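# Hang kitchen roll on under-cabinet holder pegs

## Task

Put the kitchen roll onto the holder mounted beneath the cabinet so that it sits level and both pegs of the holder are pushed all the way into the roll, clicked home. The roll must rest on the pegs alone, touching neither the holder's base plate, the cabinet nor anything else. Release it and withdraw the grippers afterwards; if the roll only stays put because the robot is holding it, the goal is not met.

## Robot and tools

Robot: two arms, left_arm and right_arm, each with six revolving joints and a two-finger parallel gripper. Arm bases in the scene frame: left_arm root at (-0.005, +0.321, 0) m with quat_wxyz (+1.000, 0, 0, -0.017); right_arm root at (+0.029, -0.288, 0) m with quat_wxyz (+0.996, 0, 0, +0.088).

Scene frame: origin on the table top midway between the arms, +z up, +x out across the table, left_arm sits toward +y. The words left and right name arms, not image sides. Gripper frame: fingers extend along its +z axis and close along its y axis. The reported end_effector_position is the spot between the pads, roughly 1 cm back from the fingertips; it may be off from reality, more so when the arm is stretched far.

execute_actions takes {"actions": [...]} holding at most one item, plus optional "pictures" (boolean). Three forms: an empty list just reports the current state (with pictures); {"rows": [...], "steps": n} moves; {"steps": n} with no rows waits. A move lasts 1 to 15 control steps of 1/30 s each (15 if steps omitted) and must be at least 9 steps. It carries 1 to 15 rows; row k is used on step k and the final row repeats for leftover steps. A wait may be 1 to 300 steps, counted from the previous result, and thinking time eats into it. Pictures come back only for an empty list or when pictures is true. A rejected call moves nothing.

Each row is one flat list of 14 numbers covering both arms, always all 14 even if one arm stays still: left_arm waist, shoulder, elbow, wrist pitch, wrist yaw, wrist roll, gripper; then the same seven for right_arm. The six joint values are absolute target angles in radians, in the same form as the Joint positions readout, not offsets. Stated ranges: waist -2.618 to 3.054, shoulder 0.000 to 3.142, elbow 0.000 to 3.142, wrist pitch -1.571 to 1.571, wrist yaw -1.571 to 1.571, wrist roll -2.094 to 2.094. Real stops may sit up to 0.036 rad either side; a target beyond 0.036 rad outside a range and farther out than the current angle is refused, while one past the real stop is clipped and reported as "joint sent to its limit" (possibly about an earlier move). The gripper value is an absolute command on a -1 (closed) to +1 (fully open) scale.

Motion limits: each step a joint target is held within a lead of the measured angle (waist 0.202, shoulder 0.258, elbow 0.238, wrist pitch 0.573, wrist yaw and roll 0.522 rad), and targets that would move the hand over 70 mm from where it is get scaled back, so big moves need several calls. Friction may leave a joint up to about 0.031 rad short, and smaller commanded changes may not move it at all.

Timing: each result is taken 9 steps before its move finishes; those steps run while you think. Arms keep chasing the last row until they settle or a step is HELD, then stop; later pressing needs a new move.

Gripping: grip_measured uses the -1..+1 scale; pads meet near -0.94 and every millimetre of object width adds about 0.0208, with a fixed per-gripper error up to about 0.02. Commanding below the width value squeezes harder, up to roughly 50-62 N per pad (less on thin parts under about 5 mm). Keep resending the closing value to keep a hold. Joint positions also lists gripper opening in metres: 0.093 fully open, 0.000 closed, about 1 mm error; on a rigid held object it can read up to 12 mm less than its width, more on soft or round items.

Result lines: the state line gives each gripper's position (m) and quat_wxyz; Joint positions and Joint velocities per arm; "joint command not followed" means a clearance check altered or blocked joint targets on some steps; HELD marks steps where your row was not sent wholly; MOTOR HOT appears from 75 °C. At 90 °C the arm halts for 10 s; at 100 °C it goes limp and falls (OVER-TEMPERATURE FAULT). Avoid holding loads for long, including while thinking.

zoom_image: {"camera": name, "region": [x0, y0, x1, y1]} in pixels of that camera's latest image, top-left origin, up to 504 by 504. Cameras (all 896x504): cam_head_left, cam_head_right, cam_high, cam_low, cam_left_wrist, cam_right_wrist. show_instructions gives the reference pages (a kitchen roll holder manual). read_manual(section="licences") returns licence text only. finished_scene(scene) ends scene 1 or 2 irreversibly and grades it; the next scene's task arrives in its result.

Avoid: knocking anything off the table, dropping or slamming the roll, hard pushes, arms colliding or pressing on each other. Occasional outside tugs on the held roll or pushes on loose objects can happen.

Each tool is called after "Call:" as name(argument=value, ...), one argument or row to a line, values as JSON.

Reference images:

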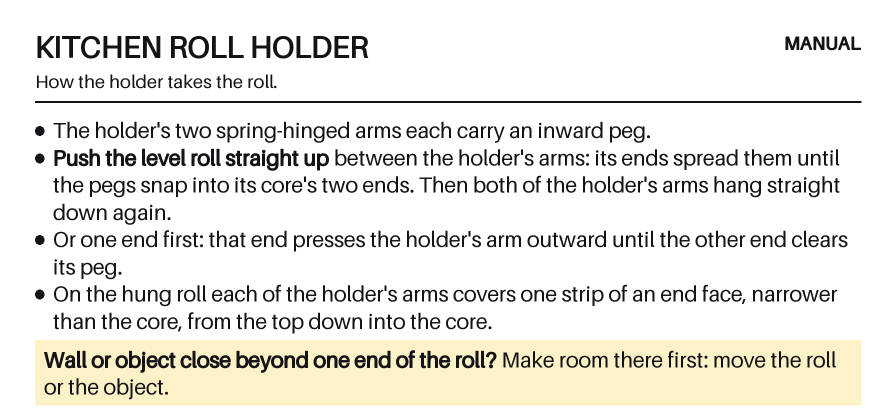

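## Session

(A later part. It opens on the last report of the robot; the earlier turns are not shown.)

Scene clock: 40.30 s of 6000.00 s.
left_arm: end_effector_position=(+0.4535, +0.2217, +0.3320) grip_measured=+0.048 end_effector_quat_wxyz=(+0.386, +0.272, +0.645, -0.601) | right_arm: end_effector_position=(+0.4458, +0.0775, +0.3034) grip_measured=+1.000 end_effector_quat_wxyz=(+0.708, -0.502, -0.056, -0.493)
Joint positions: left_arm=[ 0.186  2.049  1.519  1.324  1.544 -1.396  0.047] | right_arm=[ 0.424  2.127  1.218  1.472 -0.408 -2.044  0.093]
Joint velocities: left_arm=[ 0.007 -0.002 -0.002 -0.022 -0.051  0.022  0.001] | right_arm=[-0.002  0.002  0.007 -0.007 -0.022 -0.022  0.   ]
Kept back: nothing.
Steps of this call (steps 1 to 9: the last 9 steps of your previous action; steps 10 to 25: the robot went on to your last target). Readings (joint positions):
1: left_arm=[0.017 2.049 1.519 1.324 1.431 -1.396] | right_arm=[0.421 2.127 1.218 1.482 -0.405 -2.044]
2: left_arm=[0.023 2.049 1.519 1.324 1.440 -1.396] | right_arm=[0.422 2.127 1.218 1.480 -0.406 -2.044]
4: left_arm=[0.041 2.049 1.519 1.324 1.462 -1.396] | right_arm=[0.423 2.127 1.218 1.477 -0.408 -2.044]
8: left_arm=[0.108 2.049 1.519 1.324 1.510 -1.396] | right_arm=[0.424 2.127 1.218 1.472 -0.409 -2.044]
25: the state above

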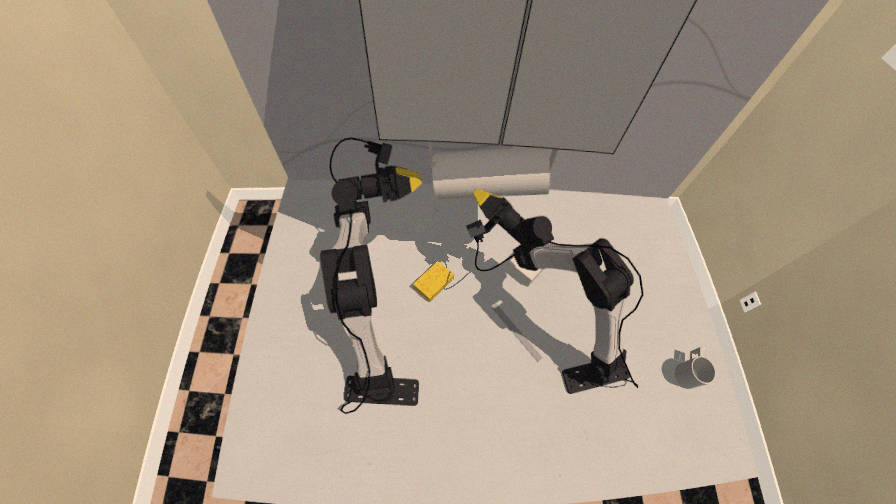

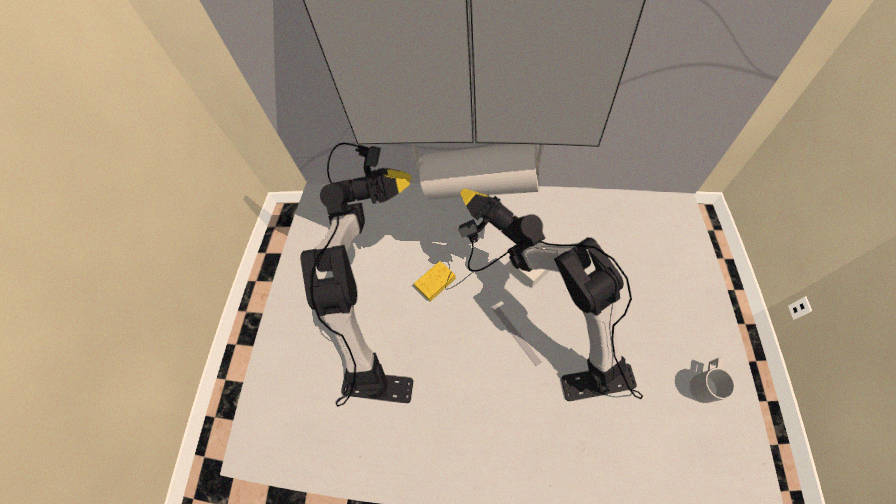

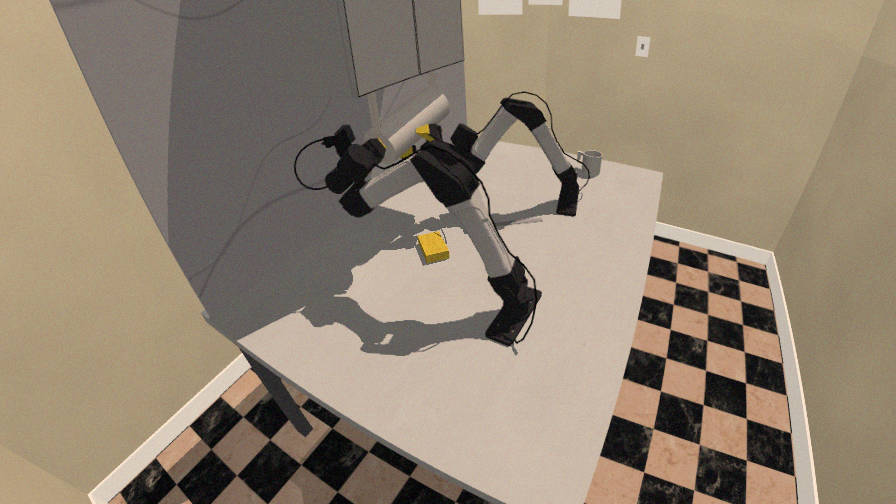

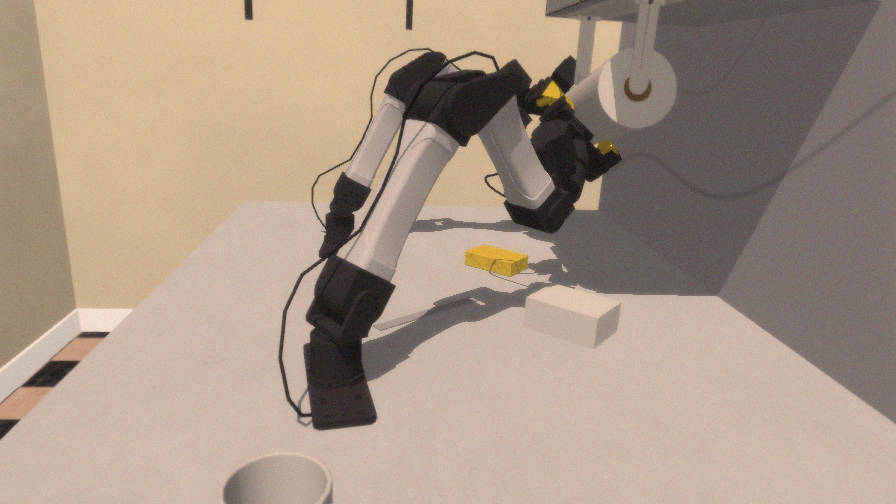

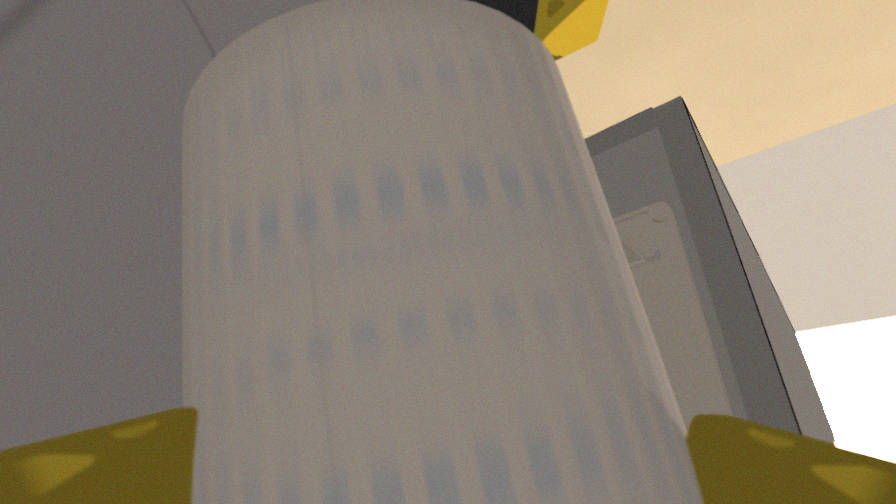

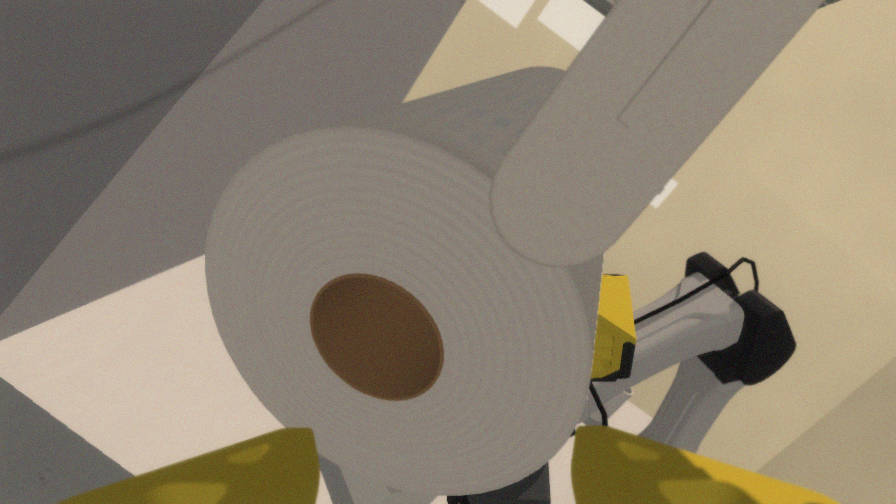

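Call:
execute_actions(
  actions=[
    {"rows":[[0.18,2.04,1.53,1.33,1.55,-1.4,0.05,0.425,2.11,1.245,1.5,-0.4,-2.05,1],[0.18,2.04,1.53,1.33,1.55,-1.4,0.05,0.425,2.1,1.245,1.5,-0.4,-2.05,1],[0.18,2.04,1.53,1.33,1.55,-1.4,0.05,0.425,2.09,1.245,1.5,-0.4,-2.05,1],[0.18,2.04,1.53,1.33,1.55,-1.4,0.05,0.425,2.08,1.245,1.5,-0.4,-2.05,1],[0.18,2.04,1.53,1.33,1.55,-1.4,0.05,0.425,2.07,1.245,1.5,-0.4,-2.05,1],[0.18,2.04,1.53,1.33,1.55,-1.4,0.05,0.425,2.06,1.245,1.5,-0.4,-2.05,1],[0.18,2.04,1.53,1.33,1.55,-1.4,0.05,0.425,2.05,1.245,1.5,-0.4,-2.05,1],[0.18,2.04,1.53,1.33,1.55,-1.4,0.05,0.425,2.04,1.245,1.5,-0.4,-2.05,1]]},
  ],
)

Call:
execute_actions(
  actions=[
    {"steps":25},
  ],
  pictures=true,
)

Scene clock: 41.13 s of 6000.00 s.
left_arm: end_effector_position=(+0.4534, +0.2216, +0.3318) grip_measured=+0.048 end_effector_quat_wxyz=(+0.385, +0.272, +0.646, -0.601) | right_arm: end_effector_position=(+0.4453, +0.0772, +0.3070) grip_measured=+1.000 end_effector_quat_wxyz=(+0.708, -0.502, -0.055, -0.493)
Joint positions: left_arm=[ 0.186  2.049  1.519  1.324  1.545 -1.396  0.047] | right_arm=[ 0.424  2.115  1.218  1.459 -0.408 -2.044  0.093]
Joint velocities: left_arm=[ 0.002  0.012  0.007  0.051 -0.007  0.022 -0.   ] | right_arm=[ 0.022 -0.193  0.002 -0.212  0.007 -0.081  0.   ]
Steps of this call (steps 1 to 15: the robot went on to your last target; steps 16 to 19: nothing new was sent; steps 20 to 25: the first 6 steps of this action). Readings (joint positions):
20: left_arm=[0.186 2.049 1.519 1.324 1.544 -1.396] | right_arm=[0.424 2.127 1.218 1.472 -0.408 -2.044]
21: left_arm=[0.186 2.049 1.519 1.324 1.544 -1.396] | right_arm=[0.424 2.127 1.218 1.472 -0.408 -2.044]
23: left_arm=[0.186 2.049 1.519 1.324 1.545 -1.396] | right_arm=[0.424 2.125 1.218 1.470 -0.408 -2.044]
25: the state above

Scene clock: 41.97 s of 6000.00 s.
left_arm: end_effector_position=(+0.4534, +0.2216, +0.3318) grip_measured=+0.048 end_effector_quat_wxyz=(+0.385, +0.272, +0.646, -0.601) | right_arm: end_effector_position=(+0.4462, +0.0749, +0.3155) grip_measured=+1.000 end_effector_quat_wxyz=(+0.706, -0.506, -0.050, -0.493)
Joint positions: left_arm=[ 0.186  2.049  1.519  1.324  1.545 -1.396  0.047] | right_arm=[ 0.422  2.085  1.218  1.419 -0.4   -2.044  0.093]
Joint velocities: left_arm=[ 0.007 -0.002  0.002 -0.007 -0.037  0.022  0.001] | right_arm=[-0.002 -0.012  0.002 -0.007  0.007  0.022  0.   ]
Kept back: nothing.
Steps of this call (steps 1 to 9: the last 9 steps of your previous action; steps 10 to 25: the robot went on to your last target). Readings (joint positions):
1: left_arm=[0.186 2.049 1.519 1.324 1.545 -1.396] | right_arm=[0.424 2.108 1.218 1.452 -0.408 -2.044]
2: left_arm=[0.186 2.049 1.519 1.324 1.545 -1.396] | right_arm=[0.424 2.100 1.218 1.442 -0.408 -2.044]
4: left_arm=[0.186 2.049 1.519 1.324 1.545 -1.396] | right_arm=[0.423 2.090 1.218 1.427 -0.403 -2.044]
8: left_arm=[0.186 2.049 1.519 1.324 1.545 -1.396] | right_arm=[0.422 2.085 1.218 1.419 -0.400 -2.044]
25: the state above

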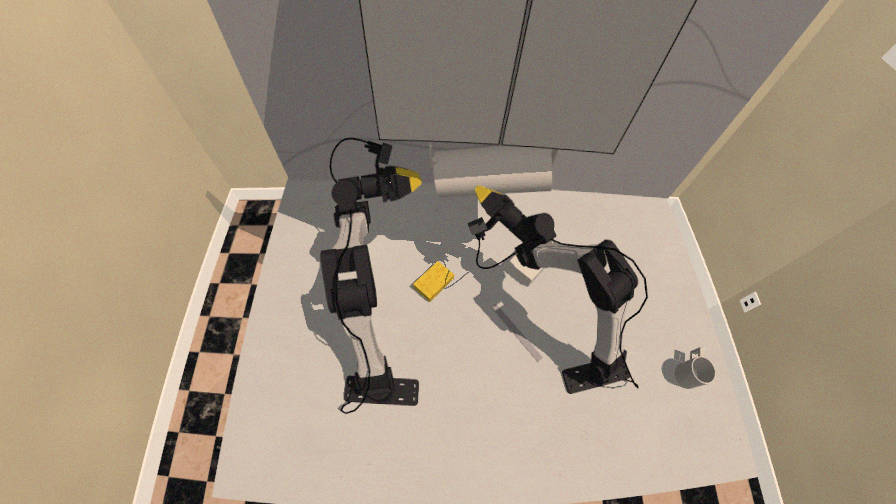

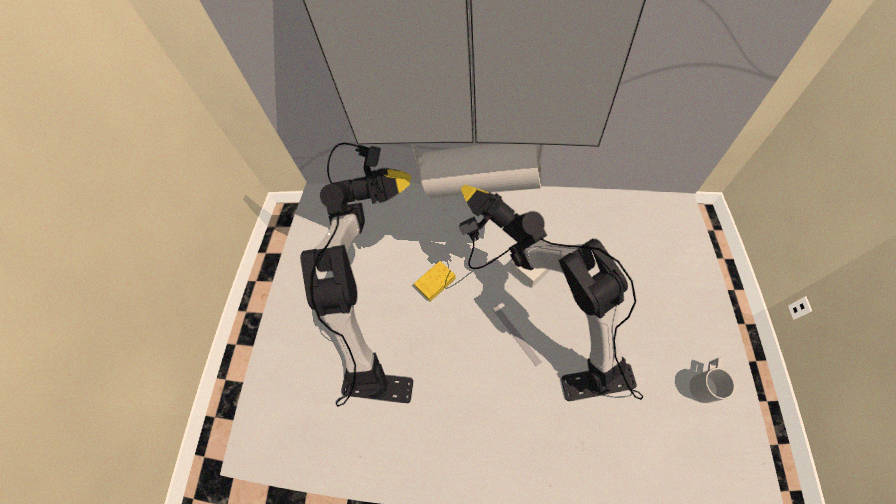

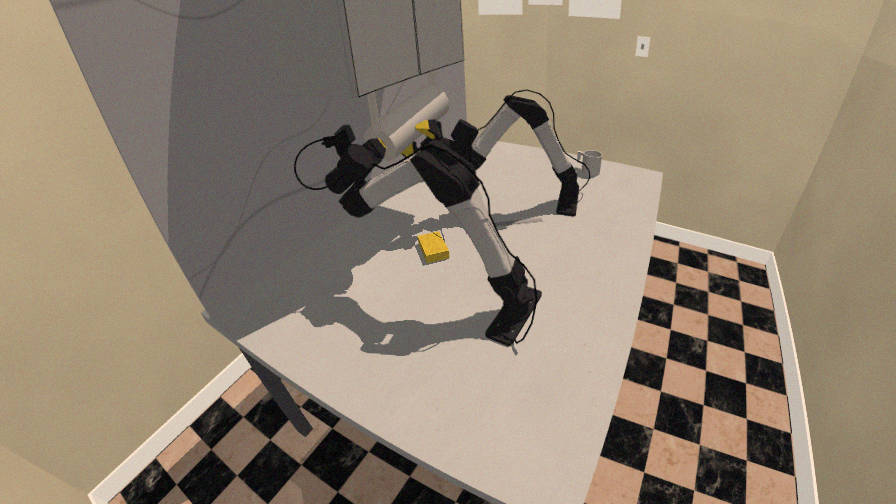

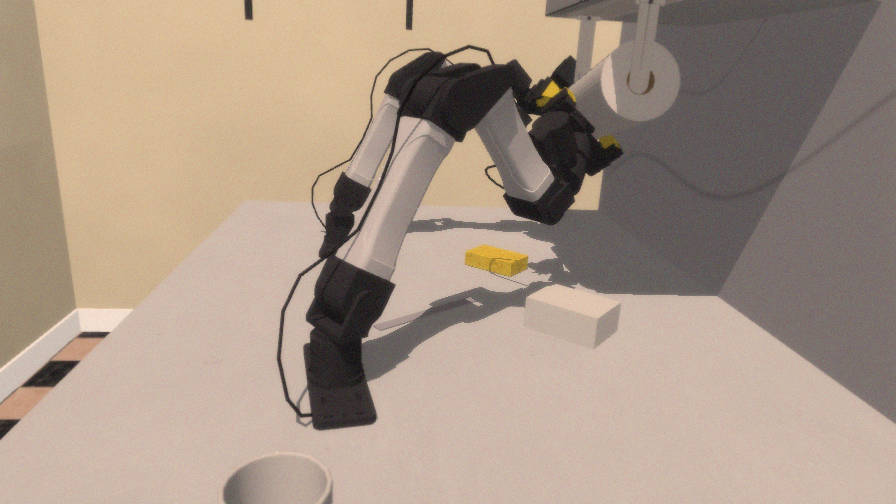

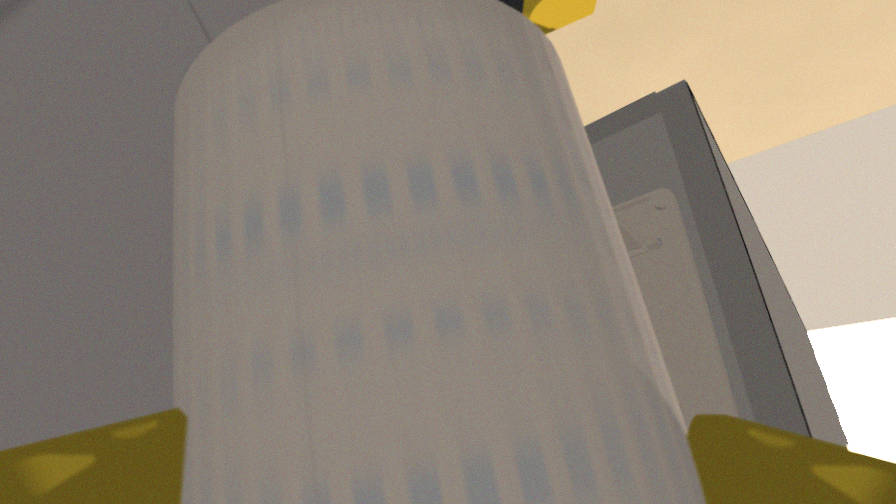

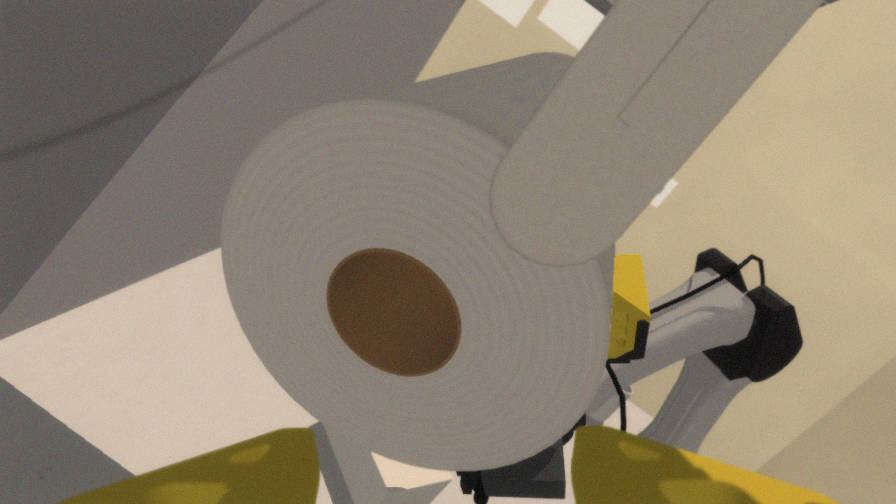

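Call:
execute_actions(
  actions=[
    {"rows":[[0.2,2.17,1.67,0.53,1.57,0,0.72,0.425,2.06,1.245,1.5,-0.4,-2.05,1]]},
  ],
)

Call:
execute_actions(
  actions=[
    {"steps":25},
  ],
)

Call:
execute_actions(
  actions=[
    {"rows":[[0.18,2.17,1.67,0.53,1.57,0,0.72,0.425,2.06,1.245,1.5,-0.4,-2.05,1],[0.16,2.17,1.67,0.53,1.57,0,0.72,0.425,2.06,1.245,1.5,-0.4,-2.05,1],[0.14,2.17,1.67,0.53,1.57,0,0.72,0.425,2.06,1.245,1.5,-0.4,-2.05,1],[0.12,2.17,1.67,0.53,1.57,0,0.72,0.425,2.06,1.245,1.5,-0.4,-2.05,1],[0.1,2.17,1.67,0.53,1.57,0,0.72,0.425,2.06,1.245,1.5,-0.4,-2.05,1],[0.08,2.17,1.67,0.53,1.57,0,0.72,0.425,2.06,1.245,1.5,-0.4,-2.05,1],[0.06,2.17,1.67,0.53,1.57,0,0.72,0.425,2.06,1.245,1.5,-0.4,-2.05,1],[0.045,2.17,1.67,0.53,1.57,0,0.72,0.425,2.06,1.245,1.5,-0.4,-2.05,1],[0.03,2.17,1.67,0.53,1.57,0,0.72,0.425,2.06,1.245,1.5,-0.4,-2.05,1],[0.018,2.17,1.67,0.53,1.57,0,0.72,0.425,2.06,1.245,1.5,-0.4,-2.05,1]]},
  ],
)

Call:
execute_actions(
  actions=[
    {"steps":25},
  ],
  pictures=true,
)

Scene clock: 43.23 s of 6000.00 s.
left_arm: end_effector_position=(+0.4972, +0.2319, +0.2925) grip_measured=+0.717 end_effector_quat_wxyz=(+0.408, +0.301, +0.638, -0.579) | right_arm: end_effector_position=(+0.4462, +0.0749, +0.3155) grip_measured=+1.000 end_effector_quat_wxyz=(+0.706, -0.506, -0.050, -0.493)
Joint positions: left_arm=[ 0.193  2.151  1.654  0.794  1.557 -0.813  0.08 ] | right_arm=[ 0.422  2.085  1.218  1.419 -0.4   -2.044  0.093]
Joint velocities: left_arm=[ 0.042  0.408 -0.002 -1.883  0.007  2.777  0.   ] | right_arm=[ 0.012  0.002 -0.012 -0.007 -0.051 -0.081  0.   ]
Steps of this call (steps 1 to 15: the robot went on to your last target; steps 16 to 32: nothing new was sent; steps 33 to 38: the first 6 steps of this action). Readings (joint positions):
33: left_arm=[0.186 2.062 1.548 1.254 1.558 -1.312] | right_arm=[0.422 2.085 1.218 1.419 -0.400 -2.044]
34: left_arm=[0.186 2.086 1.601 1.149 1.559 -1.211] | right_arm=[0.422 2.085 1.218 1.419 -0.400 -2.044]
36: left_arm=[0.190 2.124 1.651 0.945 1.557 -1.011] | right_arm=[0.422 2.085 1.218 1.419 -0.400 -2.044]
38: the state above

Scene clock: 44.07 s of 6000.00 s.
left_arm: end_effector_position=(+0.5050, +0.2339, +0.2562) grip_measured=+0.718 end_effector_quat_wxyz=(+0.539, +0.454, +0.542, -0.458) | right_arm: end_effector_position=(+0.4462, +0.0749, +0.3155) grip_measured=+1.000 end_effector_quat_wxyz=(+0.706, -0.506, -0.050, -0.493)
Joint positions: left_arm=[ 0.195  2.188  1.654  0.536  1.563 -0.011  0.08 ] | right_arm=[ 0.422  2.085  1.218  1.419 -0.4   -2.044  0.093]
Joint velocities: left_arm=[-0.007 -0.017  0.017 -0.022 -0.051  0.051  0.   ] | right_arm=[-0.012  0.002  0.002  0.007 -0.037 -0.066  0.   ]
Kept back: nothing.
Steps of this call (steps 1 to 9: the last 9 steps of your previous action; steps 10 to 25: the robot went on to your last target). Readings (joint positions):
1: left_arm=[0.195 2.164 1.654 0.737 1.557 -0.714] | right_arm=[0.422 2.085 1.218 1.419 -0.400 -2.044]
2: left_arm=[0.195 2.175 1.654 0.691 1.558 -0.615] | right_arm=[0.422 2.085 1.218 1.419 -0.400 -2.044]
4: left_arm=[0.195 2.187 1.654 0.624 1.559 -0.417] | right_arm=[0.422 2.085 1.218 1.419 -0.400 -2.044]
8: left_arm=[0.195 2.188 1.654 0.570 1.561 -0.174] | right_arm=[0.422 2.085 1.218 1.419 -0.400 -2.044]
25: the state above

Scene clock: 44.27 s of 6000.00 s.
left_arm: end_effector_position=(+0.4995, +0.2064, +0.2561) grip_measured=+0.718 end_effector_quat_wxyz=(+0.526, +0.469, +0.530, -0.472) | right_arm: end_effector_position=(+0.4462, +0.0749, +0.3155) grip_measured=+1.000 end_effector_quat_wxyz=(+0.706, -0.506, -0.050, -0.493)
Joint positions: left_arm=[ 0.141  2.188  1.654  0.535  1.563 -0.009  0.08 ] | right_arm=[ 0.422  2.085  1.218  1.419 -0.4   -2.044  0.093]
Joint velocities: left_arm=[-0.593  0.027 -0.002 -0.007  0.051 -0.007 -0.   ] | right_arm=[ 0.002 -0.002  0.012  0.007  0.007 -0.022  0.   ]
Steps of this call (steps 1 to 6: the first 6 steps of this action). Readings (joint positions):
1: left_arm=[0.194 2.188 1.654 0.536 1.563 -0.010] | right_arm=[0.422 2.085 1.218 1.419 -0.400 -2.044]
2: left_arm=[0.192 2.188 1.654 0.536 1.563 -0.010] | right_arm=[0.422 2.085 1.218 1.419 -0.400 -2.044]
4: left_arm=[0.175 2.188 1.654 0.535 1.563 -0.009] | right_arm=[0.422 2.085 1.218 1.419 -0.400 -2.044]
6: the state above

Scene clock: 45.10 s of 6000.00 s.
left_arm: end_effector_position=(+0.4806, +0.1434, +0.2561) grip_measured=+0.718 end_effector_quat_wxyz=(+0.495, +0.502, +0.498, -0.505) | right_arm: end_effector_position=(+0.4462, +0.0749, +0.3155) grip_measured=+1.000 end_effector_quat_wxyz=(+0.706, -0.506, -0.050, -0.493)
Joint positions: left_arm=[ 0.014  2.188  1.654  0.535  1.565 -0.008  0.08 ] | right_arm=[ 0.422  2.085  1.218  1.419 -0.4   -2.044  0.093]
Joint velocities: left_arm=[ 0.002  0.007 -0.022 -0.022 -0.022  0.007  0.   ] | right_arm=[ 0.002  0.002  0.002 -0.051  0.007 -0.081  0.   ]
Kept back: nothing.
Steps of this call (steps 1 to 9: the last 9 steps of your previous action; steps 10 to 25: the robot went on to your last target). Readings (joint positions):
1: left_arm=[0.118 2.188 1.654 0.535 1.563 -0.009] | right_arm=[0.422 2.085 1.218 1.419 -0.400 -2.044]
2: left_arm=[0.094 2.188 1.654 0.535 1.563 -0.009] | right_arm=[0.422 2.085 1.218 1.419 -0.400 -2.044]
4: left_arm=[0.047 2.188 1.654 0.535 1.563 -0.008] | right_arm=[0.422 2.085 1.218 1.419 -0.400 -2.044]
8: left_arm=[-0.001 2.188 1.654 0.535 1.565 -0.008] | right_arm=[0.422 2.085 1.218 1.419 -0.400 -2.044]
25: the state above

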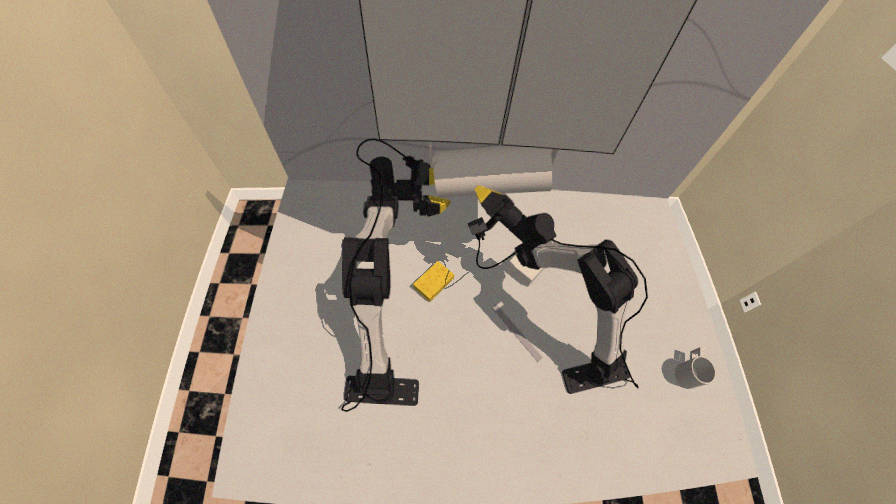

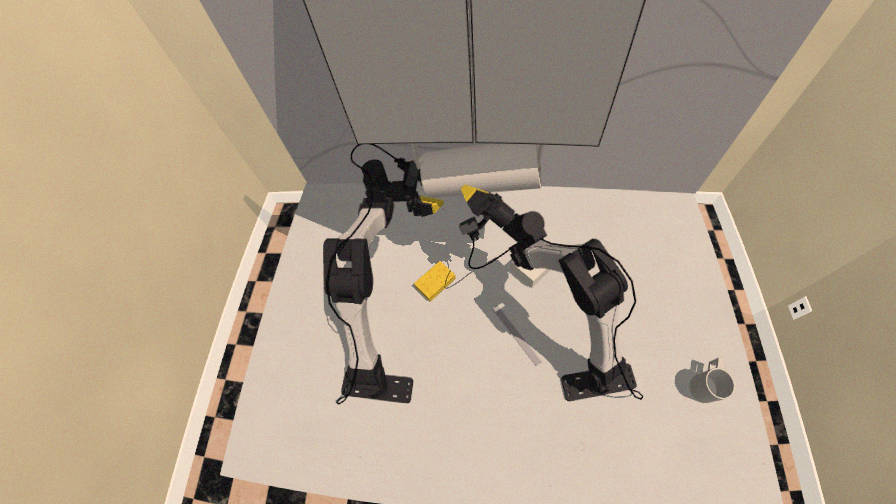

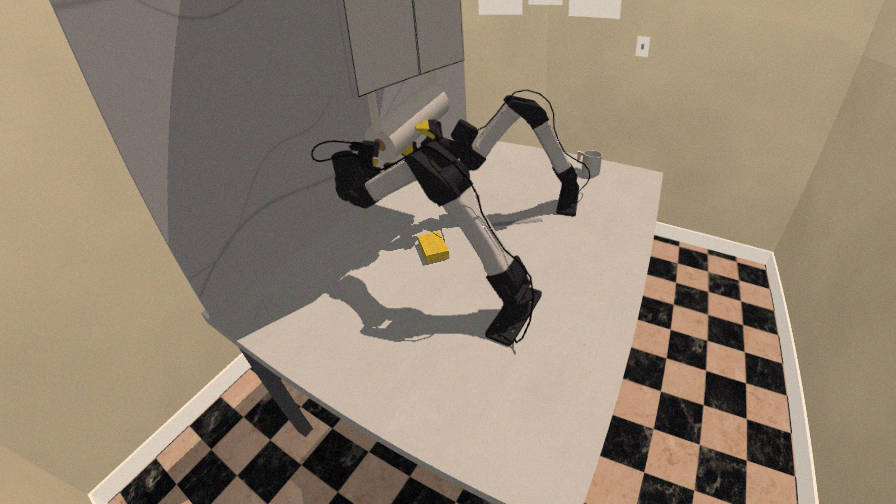

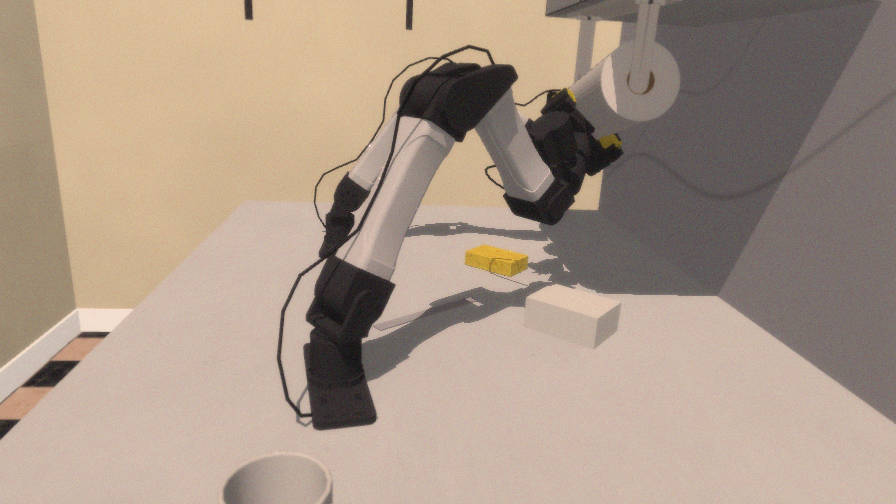

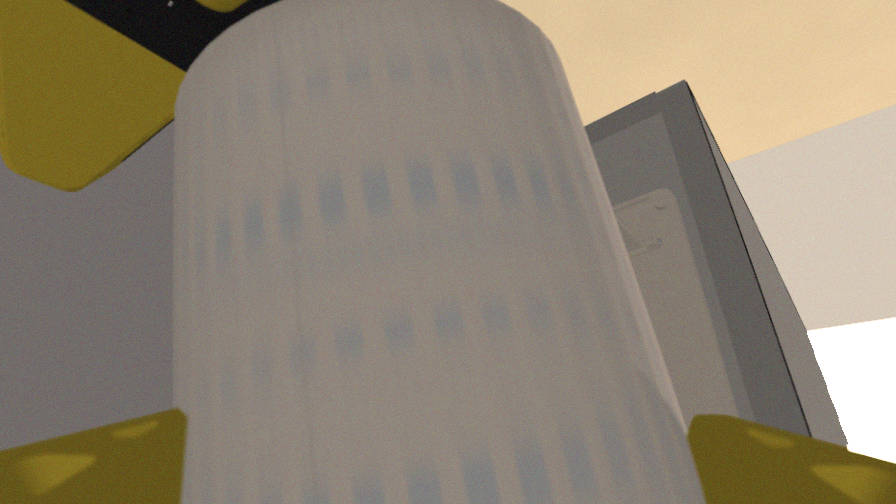

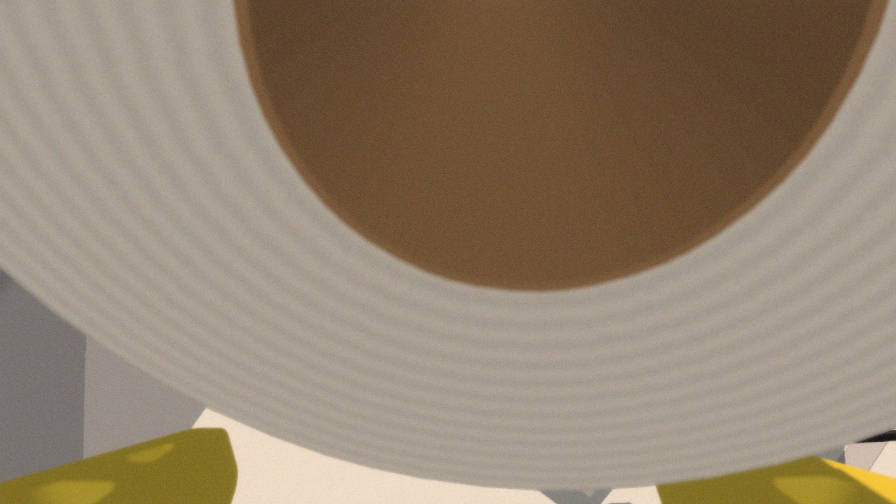

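Call:
execute_actions(
  actions=[
    {"rows":[[0.04,2.16,1.67,0.53,1.57,0,0.72,0.425,2.06,1.245,1.5,-0.4,-2.05,1],[0.04,2.15,1.67,0.52,1.57,0,0.72,0.425,2.06,1.245,1.5,-0.4,-2.05,1],[0.04,2.14,1.67,0.51,1.57,0,0.72,0.425,2.06,1.245,1.5,-0.4,-2.05,1],[0.04,2.13,1.67,0.5,1.57,0,0.72,0.425,2.06,1.245,1.5,-0.4,-2.05,1],[0.04,2.12,1.67,0.49,1.57,0,0.72,0.425,2.06,1.245,1.5,-0.4,-2.05,1],[0.04,2.11,1.67,0.48,1.57,0,0.72,0.425,2.06,1.245,1.5,-0.4,-2.05,1],[0.04,2.1,1.67,0.47,1.57,0,0.72,0.425,2.06,1.22,1.5,-0.4,-2.05,1],[0.04,2.09,1.67,0.46,1.57,0,0.72,0.425,2.06,1.2,1.5,-0.4,-2.05,1],[0.04,2.08,1.67,0.45,1.57,0,0.72,0.425,2.06,1.18,1.5,-0.4,-2.05,1],[0.04,2.07,1.67,0.44,1.57,0,0.72,0.425,2.06,1.16,1.5,-0.4,-2.05,1],[0.04,2.06,1.67,0.43,1.57,0,0.72,0.425,2.06,1.14,1.5,-0.4,-2.05,1],[0.04,2.05,1.67,0.43,1.57,0,0.72,0.425,2.06,1.14,1.5,-0.4,-2.05,1],[0.04,2.04,1.67,0.43,1.57,0,0.72,0.425,2.06,1.14,1.5,-0.4,-2.05,1]]},
  ],
)

Call:
execute_actions(
  actions=[
    {"steps":25},
  ],
  pictures=true,
)

Scene clock: 46.43 s of 6000.00 s.
left_arm: end_effector_position=(+0.4799, +0.1532, +0.2669) grip_measured=+0.718 end_effector_quat_wxyz=(+0.500, +0.497, +0.503, -0.500) | right_arm: end_effector_position=(+0.4462, +0.0749, +0.3155) grip_measured=+1.000 end_effector_quat_wxyz=(+0.706, -0.506, -0.050, -0.493)
Joint positions: left_arm=[ 0.034  2.16   1.654  0.506  1.565 -0.007  0.08 ] | right_arm=[ 0.422  2.085  1.218  1.419 -0.4   -2.044  0.093]
Joint velocities: left_arm=[ 0.085 -0.286  0.002 -0.242  0.037  0.022  0.001] | right_arm=[-0.022 -0.007  0.022  0.007 -0.022  0.007  0.   ]
Steps of this call (steps 1 to 15: the robot went on to your last target; steps 16 to 34: nothing new was sent; steps 35 to 40: the first 6 steps of this action). Readings (joint positions):
35: left_arm=[0.015 2.188 1.654 0.535 1.565 -0.008] | right_arm=[0.422 2.085 1.218 1.419 -0.400 -2.044]
36: left_arm=[0.018 2.186 1.654 0.532 1.565 -0.007] | right_arm=[0.422 2.085 1.218 1.419 -0.400 -2.044]
38: left_arm=[0.026 2.177 1.654 0.520 1.565 -0.007] | right_arm=[0.422 2.085 1.218 1.419 -0.400 -2.044]
40: the state above

Scene clock: 47.27 s of 6000.00 s.
left_arm: end_effector_position=(+0.4656, +0.1577, +0.3013) grip_measured=+0.718 end_effector_quat_wxyz=(+0.504, +0.498, +0.502, -0.496) | right_arm: end_effector_position=(+0.4358, +0.0682, +0.3121) grip_measured=+1.000 end_effector_quat_wxyz=(+0.709, -0.495, -0.055, -0.499)
Joint positions: left_arm=[0.044 2.071 1.654 0.419 1.569 0.002 0.08 ] | right_arm=[ 0.422  2.079  1.163  1.495 -0.402 -2.044  0.093]
Joint velocities: left_arm=[ 0.002 -0.007  0.002 -0.022 -0.051 -0.051 -0.   ] | right_arm=[-0.017  0.007 -0.012 -0.022 -0.007 -0.037  0.   ]
Kept back: nothing.
Steps of this call (steps 1 to 9: the last 9 steps of your previous action; steps 10 to 25: the robot went on to your last target). Readings (joint positions):
1: left_arm=[0.036 2.149 1.654 0.498 1.565 -0.007] | right_arm=[0.422 2.085 1.218 1.419 -0.400 -2.044]
2: left_arm=[0.037 2.137 1.654 0.491 1.565 -0.005] | right_arm=[0.422 2.085 1.216 1.420 -0.400 -2.044]
4: left_arm=[0.038 2.117 1.654 0.475 1.567 -0.000] | right_arm=[0.422 2.085 1.202 1.438 -0.401 -2.044]
8: left_arm=[0.038 2.095 1.654 0.433 1.570 0.002] | right_arm=[0.422 2.079 1.165 1.471 -0.402 -2.044]
25: the state above

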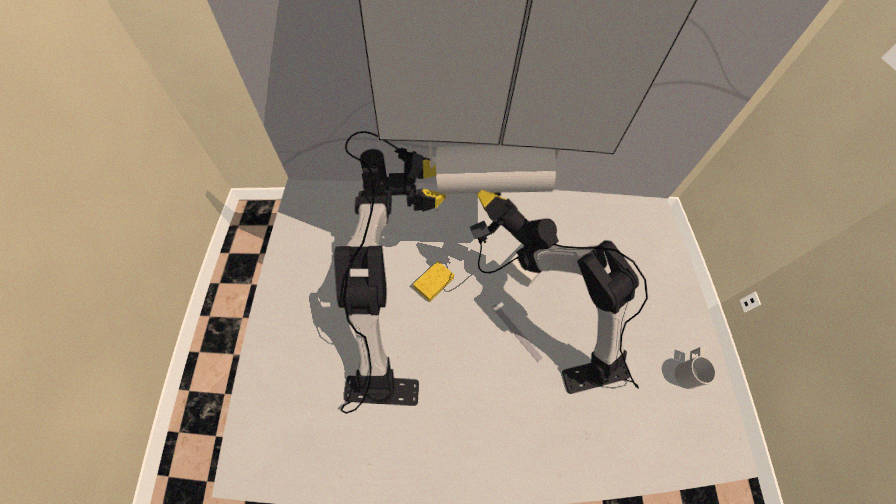

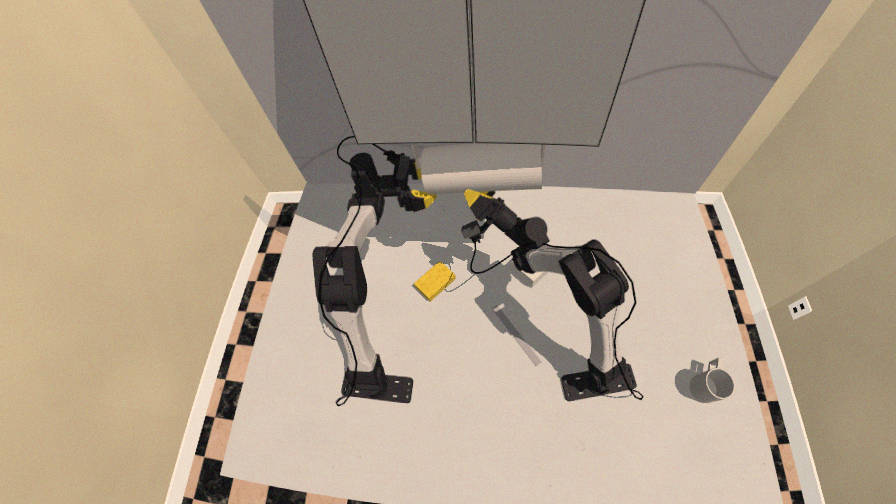

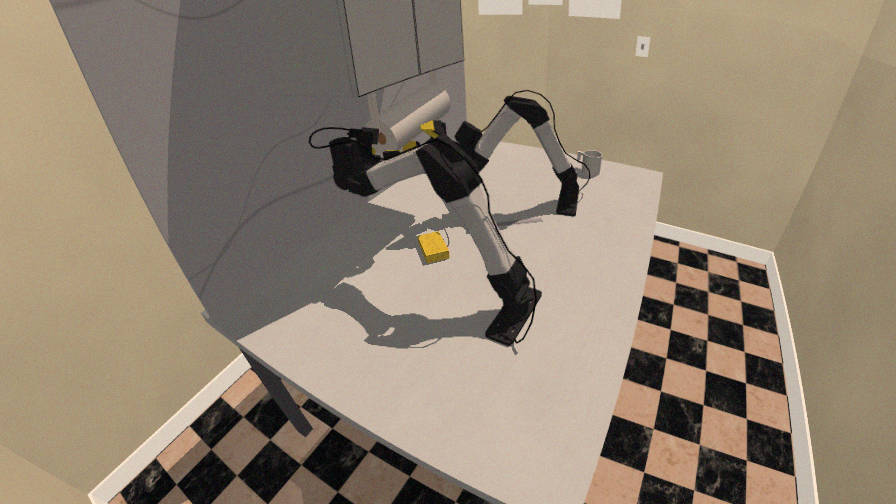

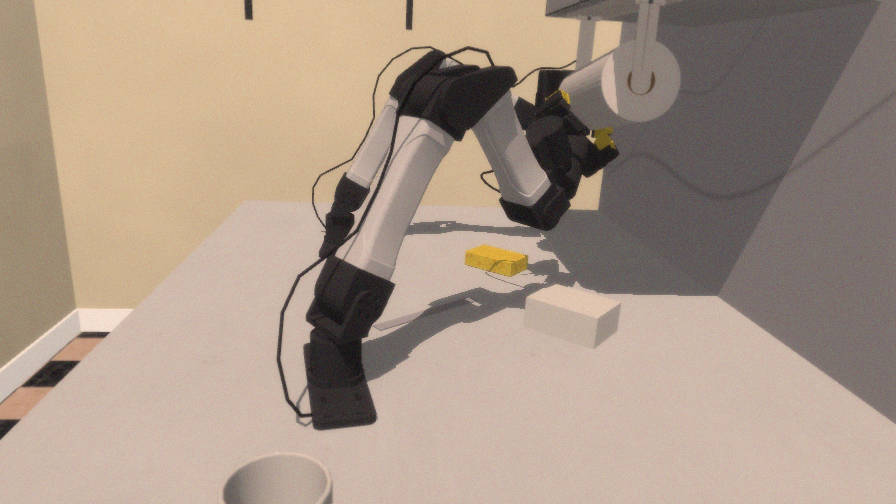

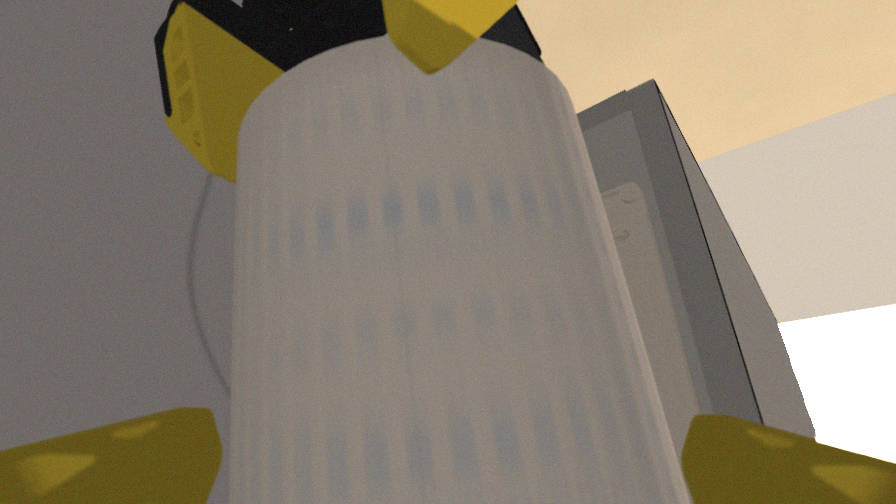

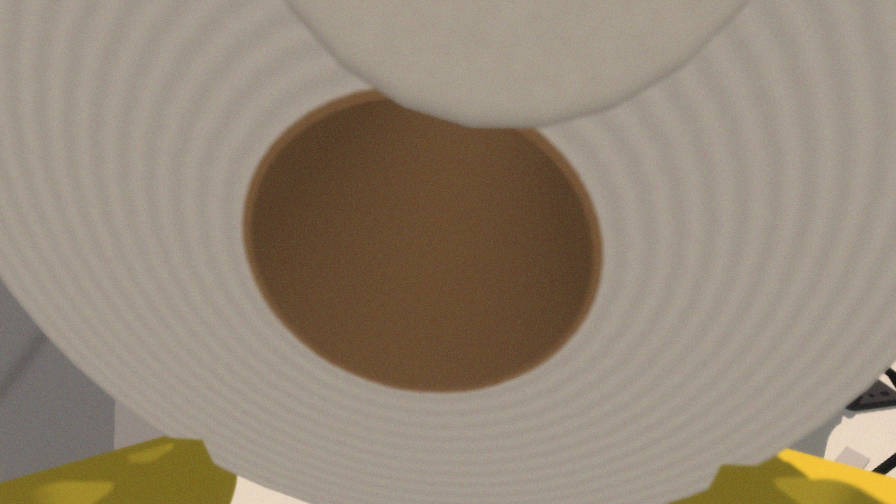

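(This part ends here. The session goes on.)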